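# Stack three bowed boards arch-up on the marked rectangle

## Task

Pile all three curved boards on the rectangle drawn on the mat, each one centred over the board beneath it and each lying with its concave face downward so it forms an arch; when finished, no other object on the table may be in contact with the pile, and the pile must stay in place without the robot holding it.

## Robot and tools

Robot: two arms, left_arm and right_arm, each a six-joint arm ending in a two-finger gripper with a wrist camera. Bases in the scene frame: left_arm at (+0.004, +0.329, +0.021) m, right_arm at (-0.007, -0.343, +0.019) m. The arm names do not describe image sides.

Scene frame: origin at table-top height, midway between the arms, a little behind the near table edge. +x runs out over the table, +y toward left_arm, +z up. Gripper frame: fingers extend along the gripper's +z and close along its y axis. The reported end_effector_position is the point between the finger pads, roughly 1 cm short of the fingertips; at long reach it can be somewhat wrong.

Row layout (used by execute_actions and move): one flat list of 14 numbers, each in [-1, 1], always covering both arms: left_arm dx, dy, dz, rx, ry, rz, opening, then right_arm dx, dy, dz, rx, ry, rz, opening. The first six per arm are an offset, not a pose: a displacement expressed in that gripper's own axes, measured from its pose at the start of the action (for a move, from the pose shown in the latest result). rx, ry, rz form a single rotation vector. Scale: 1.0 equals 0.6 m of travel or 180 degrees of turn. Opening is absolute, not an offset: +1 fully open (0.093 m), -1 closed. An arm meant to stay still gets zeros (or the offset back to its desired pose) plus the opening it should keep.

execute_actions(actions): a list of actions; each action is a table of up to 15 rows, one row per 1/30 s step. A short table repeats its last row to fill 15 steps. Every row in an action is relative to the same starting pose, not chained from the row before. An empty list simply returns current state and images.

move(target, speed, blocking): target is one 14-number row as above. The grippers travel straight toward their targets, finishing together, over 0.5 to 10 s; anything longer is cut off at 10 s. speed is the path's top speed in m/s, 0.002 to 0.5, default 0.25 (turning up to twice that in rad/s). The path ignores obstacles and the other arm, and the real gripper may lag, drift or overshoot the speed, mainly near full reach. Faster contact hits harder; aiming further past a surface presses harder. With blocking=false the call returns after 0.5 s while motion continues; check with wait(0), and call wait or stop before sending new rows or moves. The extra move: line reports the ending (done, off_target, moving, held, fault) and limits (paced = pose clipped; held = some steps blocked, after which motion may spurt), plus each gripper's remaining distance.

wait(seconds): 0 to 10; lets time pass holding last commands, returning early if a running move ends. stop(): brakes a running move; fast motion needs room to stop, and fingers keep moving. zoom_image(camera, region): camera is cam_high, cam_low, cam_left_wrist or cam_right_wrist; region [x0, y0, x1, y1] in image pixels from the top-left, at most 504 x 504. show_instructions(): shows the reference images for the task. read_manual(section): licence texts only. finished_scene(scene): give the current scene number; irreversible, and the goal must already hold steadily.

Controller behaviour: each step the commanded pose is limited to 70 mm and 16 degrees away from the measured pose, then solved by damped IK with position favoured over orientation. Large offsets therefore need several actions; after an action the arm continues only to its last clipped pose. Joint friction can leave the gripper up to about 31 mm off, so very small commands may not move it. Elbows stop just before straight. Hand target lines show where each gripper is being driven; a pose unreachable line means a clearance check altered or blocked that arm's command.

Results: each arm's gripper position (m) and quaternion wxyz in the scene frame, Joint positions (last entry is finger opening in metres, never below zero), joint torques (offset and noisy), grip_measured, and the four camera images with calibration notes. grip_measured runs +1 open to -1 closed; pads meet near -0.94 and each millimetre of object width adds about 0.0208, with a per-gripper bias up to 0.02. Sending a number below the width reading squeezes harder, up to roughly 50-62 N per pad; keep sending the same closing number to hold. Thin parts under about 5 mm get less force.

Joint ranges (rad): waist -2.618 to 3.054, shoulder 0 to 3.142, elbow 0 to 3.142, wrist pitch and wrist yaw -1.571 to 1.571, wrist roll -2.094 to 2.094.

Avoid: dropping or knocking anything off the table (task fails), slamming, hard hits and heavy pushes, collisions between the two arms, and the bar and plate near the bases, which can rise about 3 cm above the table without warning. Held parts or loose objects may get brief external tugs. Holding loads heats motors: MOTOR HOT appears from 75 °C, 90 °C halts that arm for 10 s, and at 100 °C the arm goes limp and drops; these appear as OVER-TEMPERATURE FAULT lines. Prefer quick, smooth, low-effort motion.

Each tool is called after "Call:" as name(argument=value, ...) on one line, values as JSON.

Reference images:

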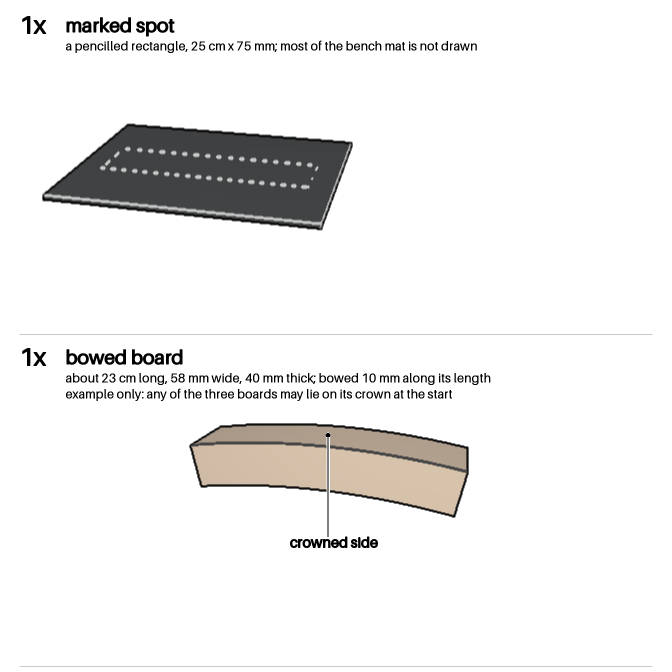

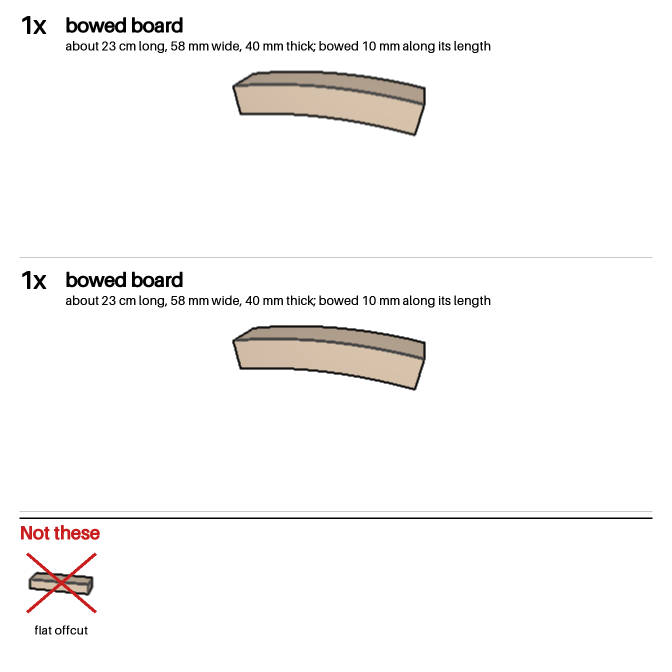

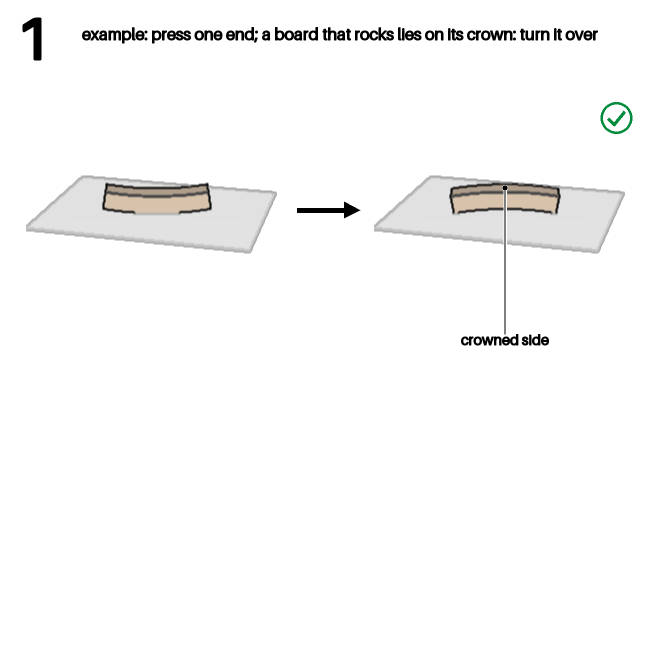

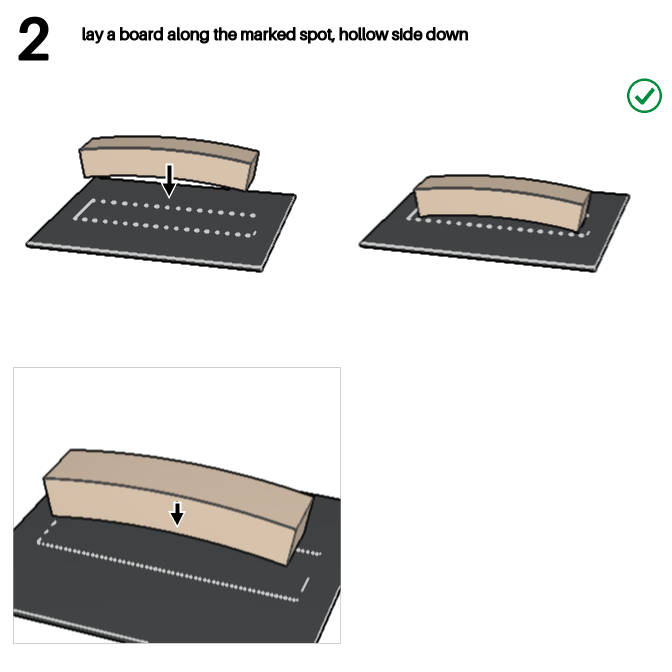

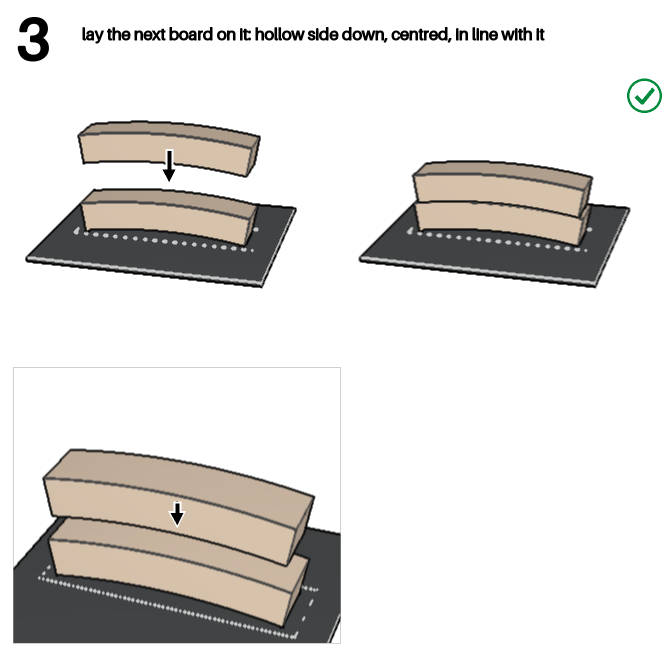

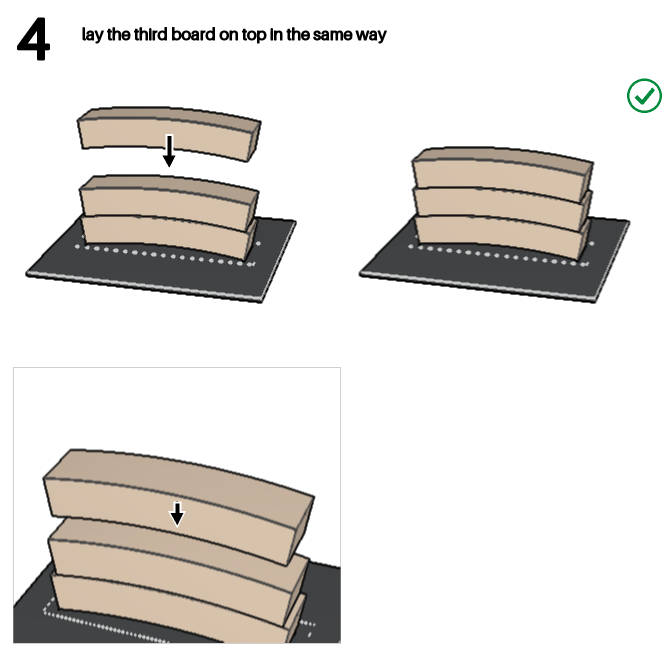

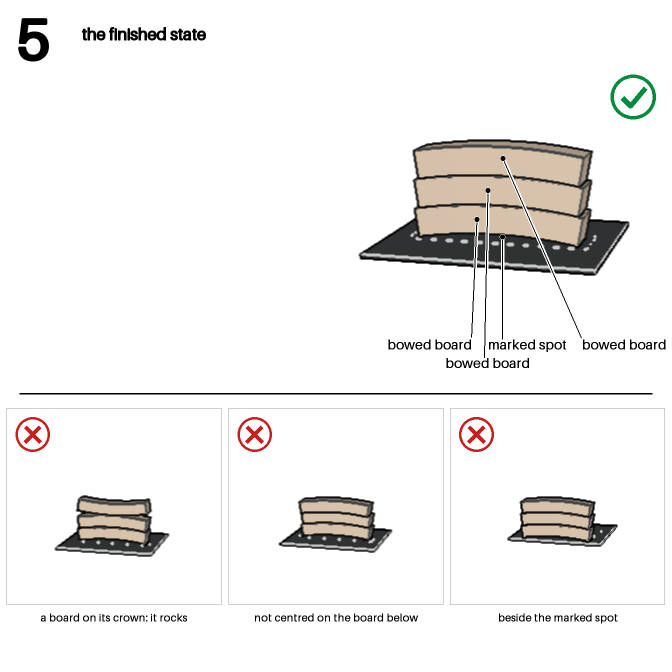

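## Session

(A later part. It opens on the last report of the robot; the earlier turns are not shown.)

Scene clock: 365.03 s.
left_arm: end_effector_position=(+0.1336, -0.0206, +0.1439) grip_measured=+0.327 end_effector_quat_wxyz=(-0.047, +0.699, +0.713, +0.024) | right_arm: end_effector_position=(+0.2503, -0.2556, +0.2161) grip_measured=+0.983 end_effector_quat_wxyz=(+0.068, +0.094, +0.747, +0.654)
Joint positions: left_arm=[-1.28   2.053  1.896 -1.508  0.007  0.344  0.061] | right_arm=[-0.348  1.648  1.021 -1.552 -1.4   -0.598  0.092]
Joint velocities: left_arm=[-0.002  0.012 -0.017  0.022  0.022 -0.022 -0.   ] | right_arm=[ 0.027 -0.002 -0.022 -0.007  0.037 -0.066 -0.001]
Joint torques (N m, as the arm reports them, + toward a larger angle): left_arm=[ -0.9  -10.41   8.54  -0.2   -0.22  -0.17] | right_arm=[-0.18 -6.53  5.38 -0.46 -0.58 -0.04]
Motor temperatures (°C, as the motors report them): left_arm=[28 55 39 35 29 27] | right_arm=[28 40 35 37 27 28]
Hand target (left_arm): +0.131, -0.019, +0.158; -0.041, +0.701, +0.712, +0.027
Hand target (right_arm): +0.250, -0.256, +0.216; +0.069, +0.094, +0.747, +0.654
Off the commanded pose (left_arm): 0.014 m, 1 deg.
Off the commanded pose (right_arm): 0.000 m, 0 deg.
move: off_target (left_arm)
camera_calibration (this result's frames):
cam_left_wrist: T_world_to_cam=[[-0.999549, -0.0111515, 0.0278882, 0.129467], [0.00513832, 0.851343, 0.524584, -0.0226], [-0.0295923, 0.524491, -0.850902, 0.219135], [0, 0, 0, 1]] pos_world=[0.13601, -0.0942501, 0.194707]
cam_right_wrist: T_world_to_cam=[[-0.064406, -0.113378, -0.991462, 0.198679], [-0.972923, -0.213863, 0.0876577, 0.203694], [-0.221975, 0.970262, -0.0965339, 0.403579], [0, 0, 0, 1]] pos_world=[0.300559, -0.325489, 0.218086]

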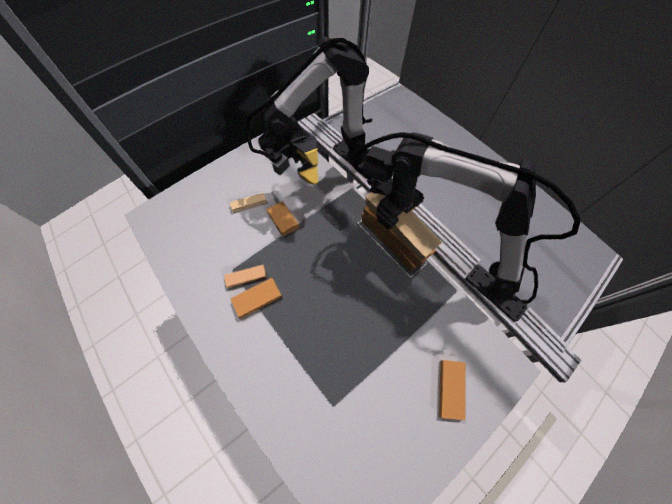

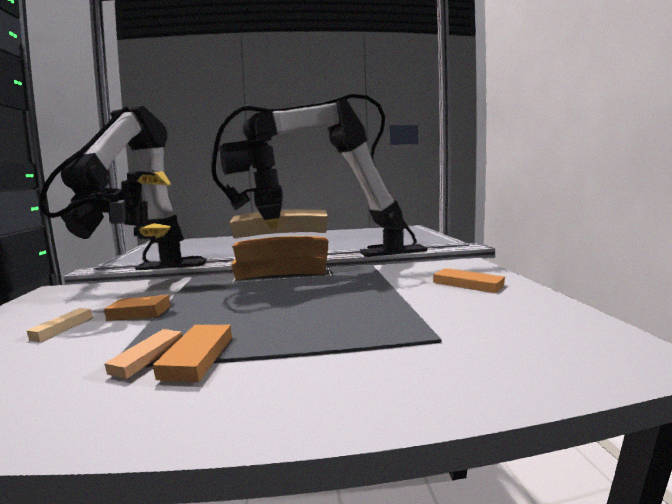

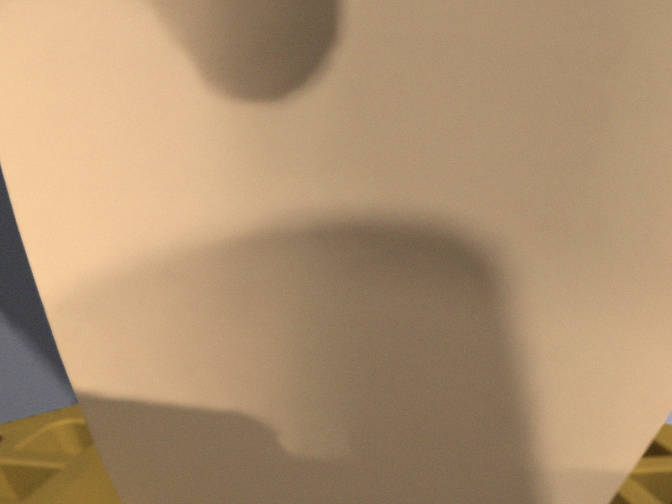

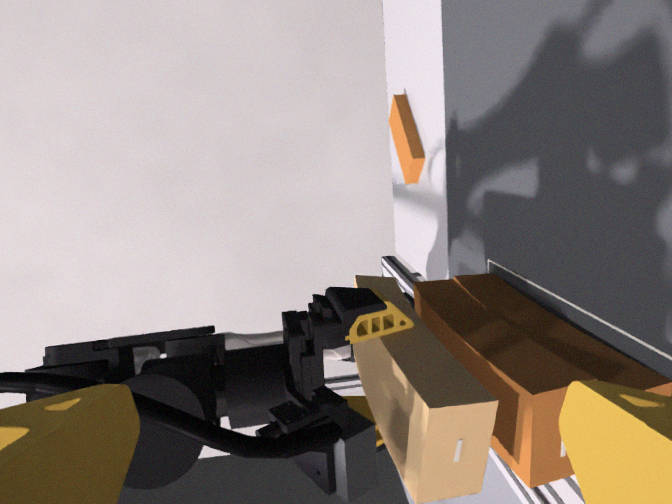

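Call:
move(target=[0.004,-0.005,0.008,0,-0.006,0,0,0,0,0,0,0,0,1], speed=0.02)

Call:
zoom_image(camera="cam_low", region=[200, 150, 360, 300])

Scene clock: 370.37 s.
left_arm: end_effector_position=(+0.1327, -0.0185, +0.1278) grip_measured=+0.327 end_effector_quat_wxyz=(-0.053, +0.699, +0.713, +0.026) | right_arm: end_effector_position=(+0.2503, -0.2556, +0.2161) grip_measured=+0.983 end_effector_quat_wxyz=(+0.068, +0.094, +0.747, +0.654)
Joint positions: left_arm=[-1.28   2.053  1.831 -1.455  0.009  0.344  0.061] | right_arm=[-0.348  1.648  1.021 -1.552 -1.4   -0.598  0.092]
Joint velocities: left_arm=[-0.002 -0.017  0.017  0.022 -0.066 -0.022 -0.   ] | right_arm=[-0.017 -0.002 -0.002  0.051 -0.037  0.022 -0.001]
Joint torques (N m, as the arm reports them, + toward a larger angle): left_arm=[  0.02 -12.25   5.22   0.06   0.02  -0.12] | right_arm=[-0.24 -6.5   5.64 -0.5  -0.62 -0.07]
Motor temperatures (°C, as the motors report them): left_arm=[28 55 40 34 29 27] | right_arm=[28 40 35 36 27 28]
Hand target (left_arm): +0.130, -0.018, +0.139; -0.040, +0.700, +0.713, +0.017
Hand target (right_arm): +0.250, -0.256, +0.216; +0.068, +0.094, +0.747, +0.654
Off the commanded pose (left_arm): 0.012 m, 2 deg.
Off the commanded pose (right_arm): 0.000 m, 0 deg.
move: off_target (left_arm)
camera_calibration (this result's frames):
cam_left_wrist: T_world_to_cam=[[-0.999363, -0.0125479, 0.0334196, 0.128298], [0.0072337, 0.84558, 0.5338, -0.0175067], [-0.034957, 0.533702, -0.84495, 0.204413], [0, 0, 0, 1]] pos_world=[0.135488, -0.0926826, 0.177777]
cam_right_wrist: T_world_to_cam=[[-0.064406, -0.113378, -0.991462, 0.198679], [-0.972923, -0.213863, 0.0876577, 0.203694], [-0.221975, 0.970262, -0.0965339, 0.403579], [0, 0, 0, 1]] pos_world=[0.300559, -0.325489, 0.218086]

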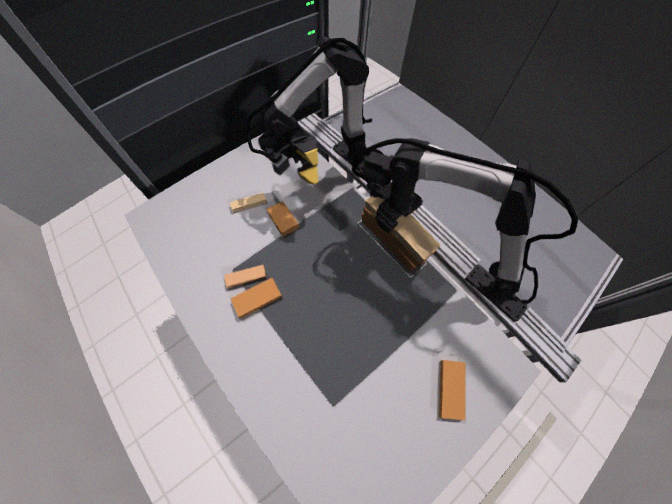

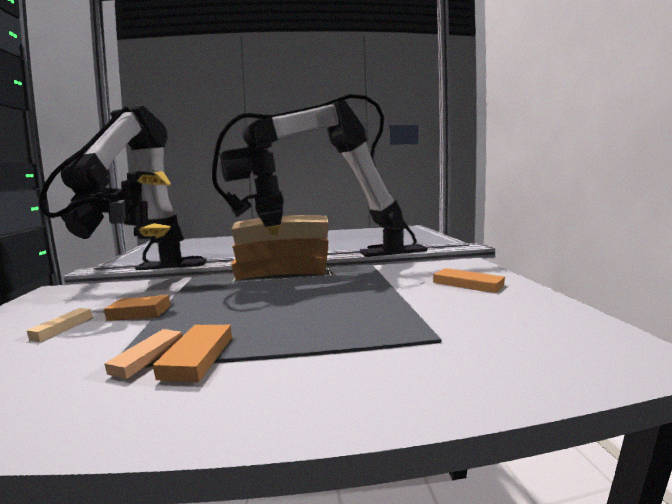

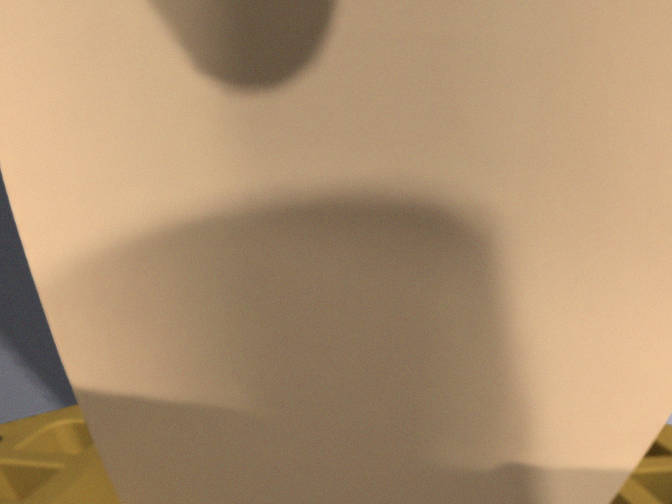

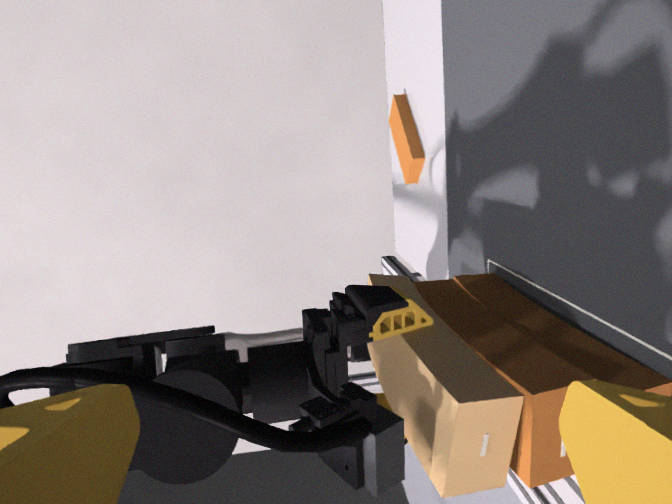

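Region (200, 150, 360, 300) of cam_low's 672x504 image, scaled by 3.150, with more detail than that image has; it fills the top 472 rows of this view, and the rest is white.

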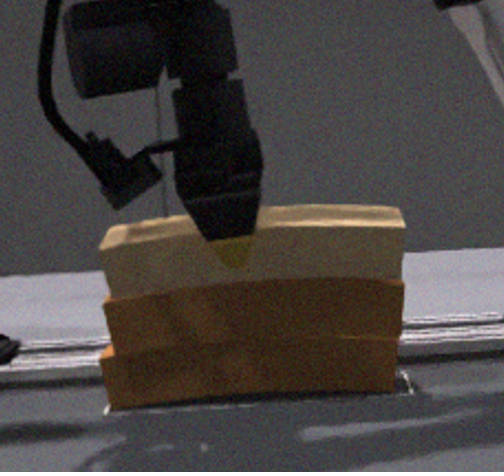

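Call:
execute_actions(actions=[[[0,0,-0.005,0,0,0,0.9,0,0,0,0,0,0,1]],[[0,0,-0.005,0,0,0,0.9,0,0,0,0,0,0,1]]])

Call:
move(target=[0,0,-0.12,0,0,0,0.9,0,0,0,0,0,0,1], speed=0.1)

Call:
move(target=[0.3,0.15,0,0,0,0,0.9,0,0,0,0,0,0,1], speed=0.2)

Call:
zoom_image(camera="cam_high", region=[320, 150, 480, 300])

Scene clock: 374.60 s.
left_arm: end_effector_position=(+0.1328, -0.0188, +0.1275) grip_measured=+0.898 end_effector_quat_wxyz=(-0.052, +0.699, +0.713, +0.025) | right_arm: end_effector_position=(+0.2503, -0.2556, +0.2161) grip_measured=+0.983 end_effector_quat_wxyz=(+0.068, +0.094, +0.747, +0.654)
Joint positions: left_arm=[-1.28   2.054  1.831 -1.453  0.009  0.344  0.088] | right_arm=[-0.348  1.648  1.021 -1.552 -1.4   -0.598  0.092]
Joint velocities: left_arm=[ 0.002 -0.002 -0.022 -0.051  0.007 -0.022  0.   ] | right_arm=[ 0.012 -0.012 -0.012 -0.066  0.081 -0.051 -0.   ]
Joint torques (N m, as the arm reports them, + toward a larger angle): left_arm=[ 0.11 -9.44  6.53  0.01 -0.06 -0.07] | right_arm=[-0.16 -6.56  5.56 -0.54 -0.6  -0.09]
Motor temperatures (°C, as the motors report them): left_arm=[28 56 39 34 29 27] | right_arm=[28 40 35 36 27 28]
Hand target (left_arm): +0.133, -0.019, +0.130; -0.052, +0.699, +0.713, +0.025
Hand target (right_arm): +0.250, -0.256, +0.216; +0.068, +0.094, +0.747, +0.654
Off the commanded pose (left_arm): 0.003 m, 0 deg.
Off the commanded pose (right_arm): 0.000 m, 0 deg.
camera_calibration (this result's frames):
cam_left_wrist: T_world_to_cam=[[-0.999372, -0.0125157, 0.0331583, 0.128471], [0.0070966, 0.84596, 0.533199, -0.016955], [-0.034724, 0.533099, -0.84534, 0.204344], [0, 0, 0, 1]] pos_world=[0.135606, -0.0929845, 0.177521]
cam_right_wrist: T_world_to_cam=[[-0.064406, -0.113378, -0.991462, 0.198679], [-0.972923, -0.213863, 0.0876577, 0.203694], [-0.221975, 0.970262, -0.0965339, 0.403579], [0, 0, 0, 1]] pos_world=[0.300559, -0.325489, 0.218086]

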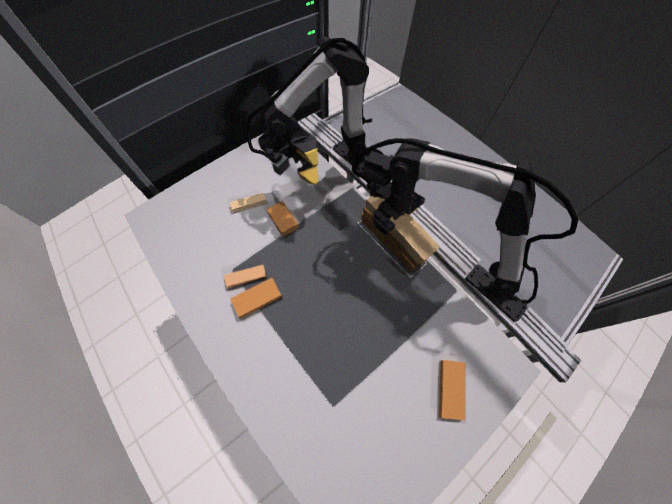

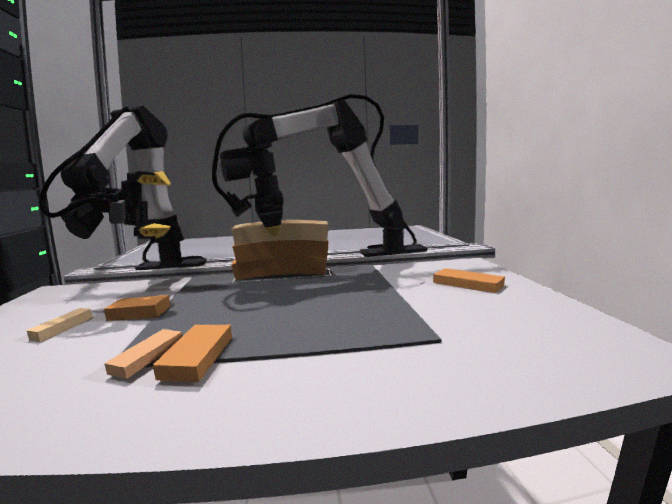

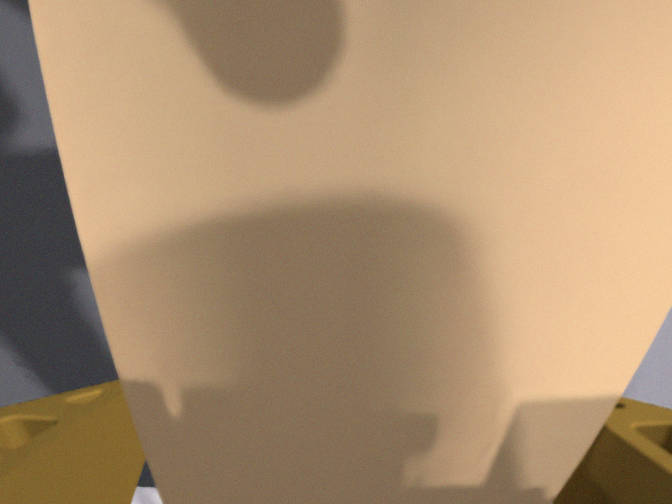

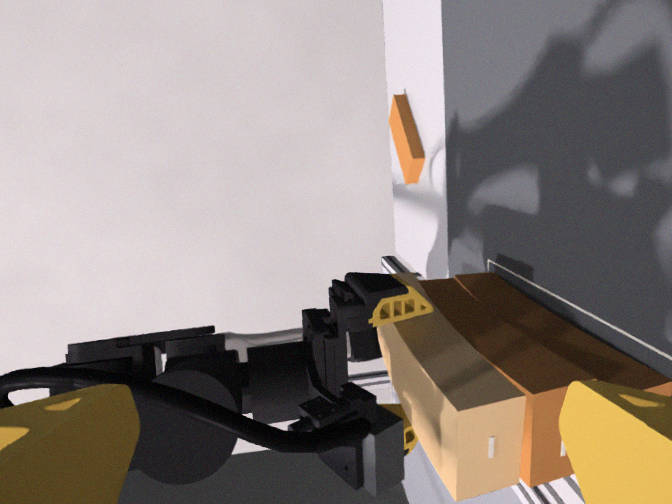

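Scene clock: 375.67 s.
left_arm: end_effector_position=(+0.1358, -0.0287, +0.1892) grip_measured=+0.898 end_effector_quat_wxyz=(+0.007, +0.700, +0.714, -0.002) | right_arm: end_effector_position=(+0.2503, -0.2556, +0.2161) grip_measured=+0.983 end_effector_quat_wxyz=(+0.068, +0.094, +0.747, +0.654)
Joint positions: left_arm=[-1.28   1.99   1.991 -1.545  0.009  0.344  0.088] | right_arm=[-0.348  1.648  1.021 -1.552 -1.4   -0.598  0.092]
Joint velocities: left_arm=[-0.002 -0.007 -0.002 -0.051 -0.022 -0.066 -0.   ] | right_arm=[ 0.007 -0.002 -0.012  0.037 -0.066  0.007  0.   ]
Joint torques (N m, as the arm reports them, + toward a larger angle): left_arm=[  0.26 -10.12   7.13   0.19  -0.03  -0.08] | right_arm=[-0.14 -6.54  5.52 -0.49 -0.65 -0.05]
Motor temperatures (°C, as the motors report them): left_arm=[28 56 40 34 29 27] | right_arm=[28 40 35 36 27 28]
Hand target (left_arm): +0.136, -0.026, +0.198; +0.012, +0.700, +0.714, -0.004
Hand target (right_arm): +0.250, -0.256, +0.216; +0.068, +0.094, +0.747, +0.654
Off the commanded pose (left_arm): 0.010 m, 8 deg.
Off the commanded pose (right_arm): 0.000 m, 0 deg.
joint sent to its limit (left arm) — the command would take joint 4 (wrist pitch) past its lower limit, so that joint was sent only as far as its limit.
move: off_target (left_arm)
camera_calibration (this result's frames):
cam_left_wrist: T_world_to_cam=[[-0.999878, -0.00976143, -0.0121597, 0.138019], [-0.0140056, 0.905017, 0.425145, -0.0165568], [0.00685475, 0.425264, -0.905044, 0.264424], [0, 0, 0, 1]] pos_world=[0.135958, -0.0961185, 0.248033]
cam_right_wrist: T_world_to_cam=[[-0.064406, -0.113378, -0.991462, 0.198679], [-0.972923, -0.213863, 0.0876577, 0.203694], [-0.221975, 0.970262, -0.0965339, 0.403579], [0, 0, 0, 1]] pos_world=[0.300559, -0.325489, 0.218086]

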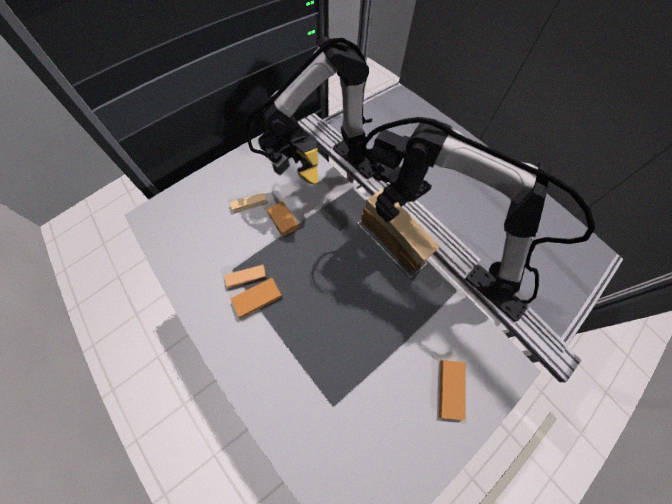

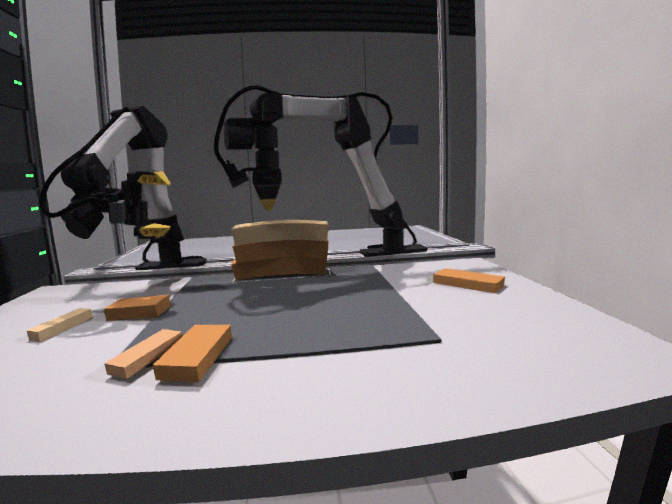

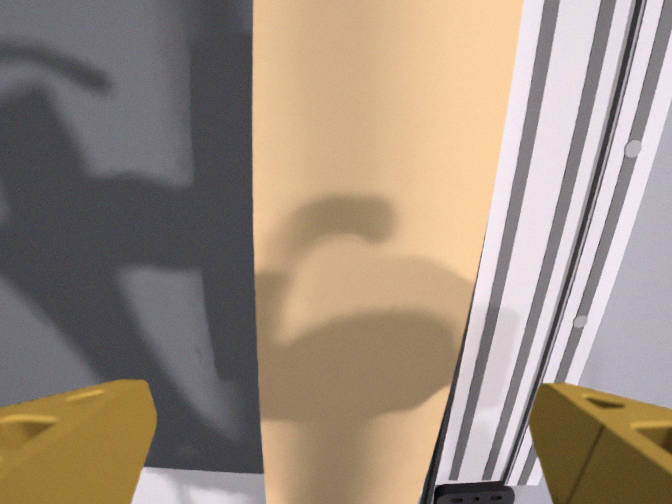

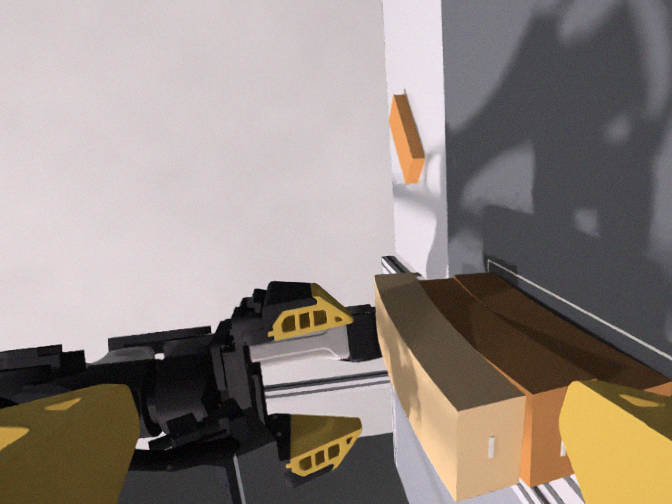

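Scene clock: 377.30 s.
left_arm: end_effector_position=(+0.2193, +0.1525, +0.1850) grip_measured=+0.898 end_effector_quat_wxyz=(-0.006, +0.701, +0.713, -0.003) | right_arm: end_effector_position=(+0.2503, -0.2556, +0.2161) grip_measured=+0.983 end_effector_quat_wxyz=(+0.068, +0.094, +0.747, +0.654)
Joint positions: left_arm=[-0.736  1.605  1.484 -1.458  0.02   0.889  0.088] | right_arm=[-0.348  1.648  1.021 -1.552 -1.4   -0.598  0.092]
Joint velocities: left_arm=[-0.002 -0.017 -0.007 -0.037 -0.022  0.037  0.   ] | right_arm=[-0.007 -0.017 -0.007 -0.081 -0.022  0.022 -0.001]
Joint torques (N m, as the arm reports them, + toward a larger angle): left_arm=[ 0.66 -7.48  4.48  0.48  0.05 -0.06] | right_arm=[-0.27 -6.84  5.37 -0.54 -0.67 -0.12]
Motor temperatures (°C, as the motors report them): left_arm=[28 56 39 34 29 27] | right_arm=[28 40 35 36 27 28]
Hand target (left_arm): +0.220, +0.153, +0.185; +0.006, +0.701, +0.714, -0.006
Hand target (right_arm): +0.250, -0.256, +0.216; +0.068, +0.094, +0.747, +0.654
Off the commanded pose (left_arm): 0.004 m, 1 deg.
Off the commanded pose (right_arm): 0.000 m, 0 deg.
move: done
camera_calibration (this result's frames):
cam_left_wrist: T_world_to_cam=[[-0.999938, -0.00851849, 0.00722747, 0.219458], [-0.00446147, 0.897634, 0.44072, -0.181411], [-0.0102419, 0.44066, -0.897616, 0.183015], [0, 0, 0, 1]] pos_world=[0.220509, 0.084063, 0.242642]
cam_right_wrist: T_world_to_cam=[[-0.064406, -0.113378, -0.991462, 0.198679], [-0.972923, -0.213863, 0.0876577, 0.203694], [-0.221975, 0.970262, -0.0965339, 0.403579], [0, 0, 0, 1]] pos_world=[0.300559, -0.325489, 0.218086]

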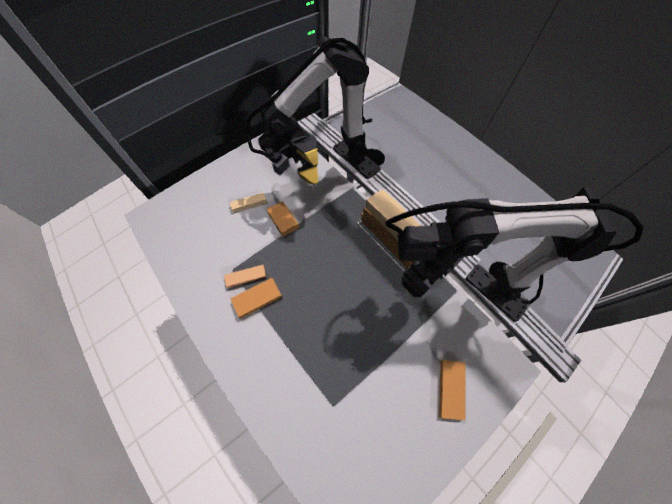

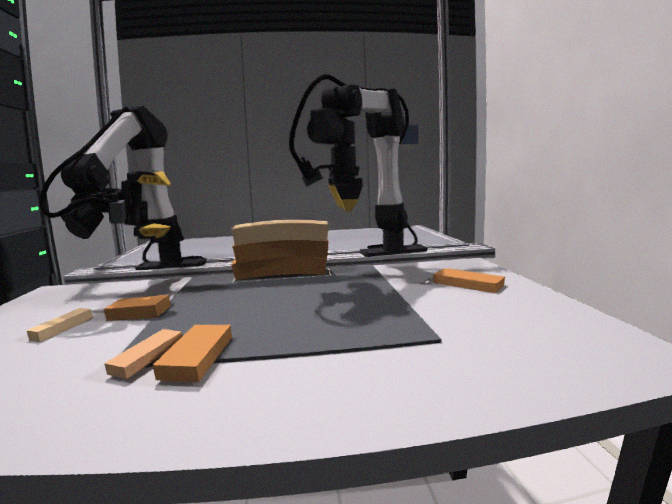

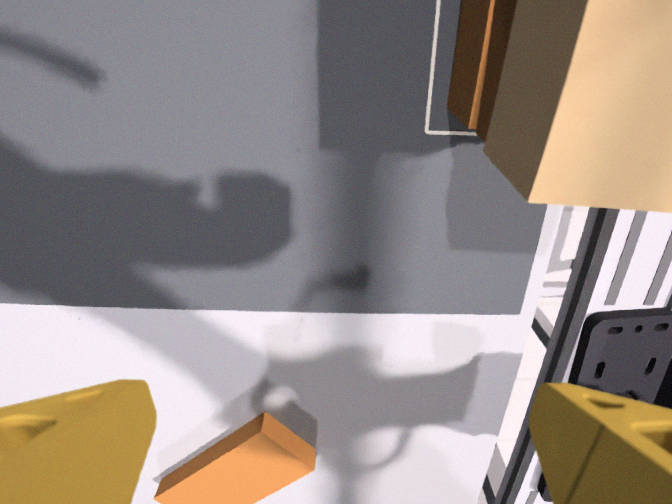

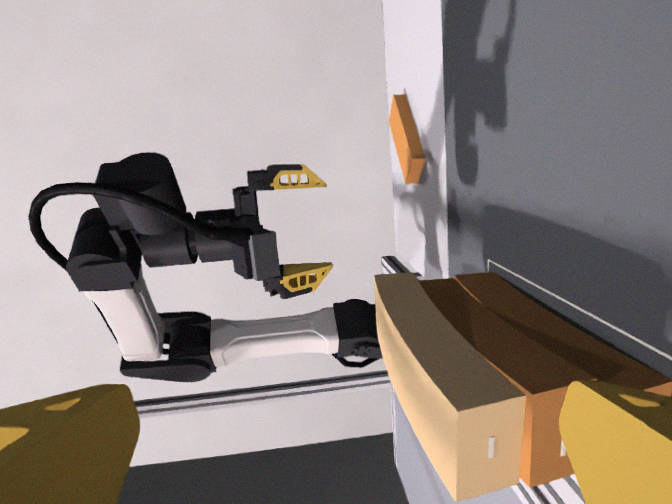

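Region (320, 150, 480, 300) of cam_high's 672x504 image, scaled by 3.150, with more detail than that image has; it fills the top 472 rows of this view, and the rest is white.

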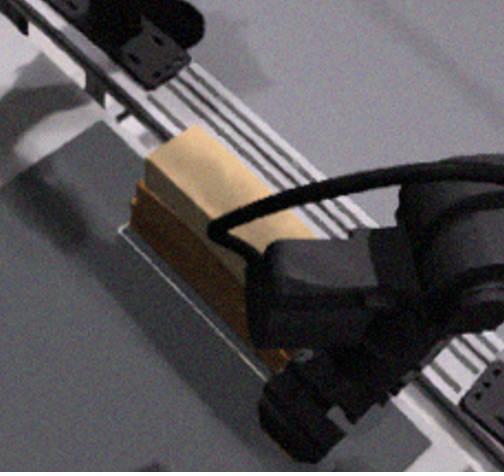

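Call:
finished_scene(scene=1)

The scene is finished: the task was done.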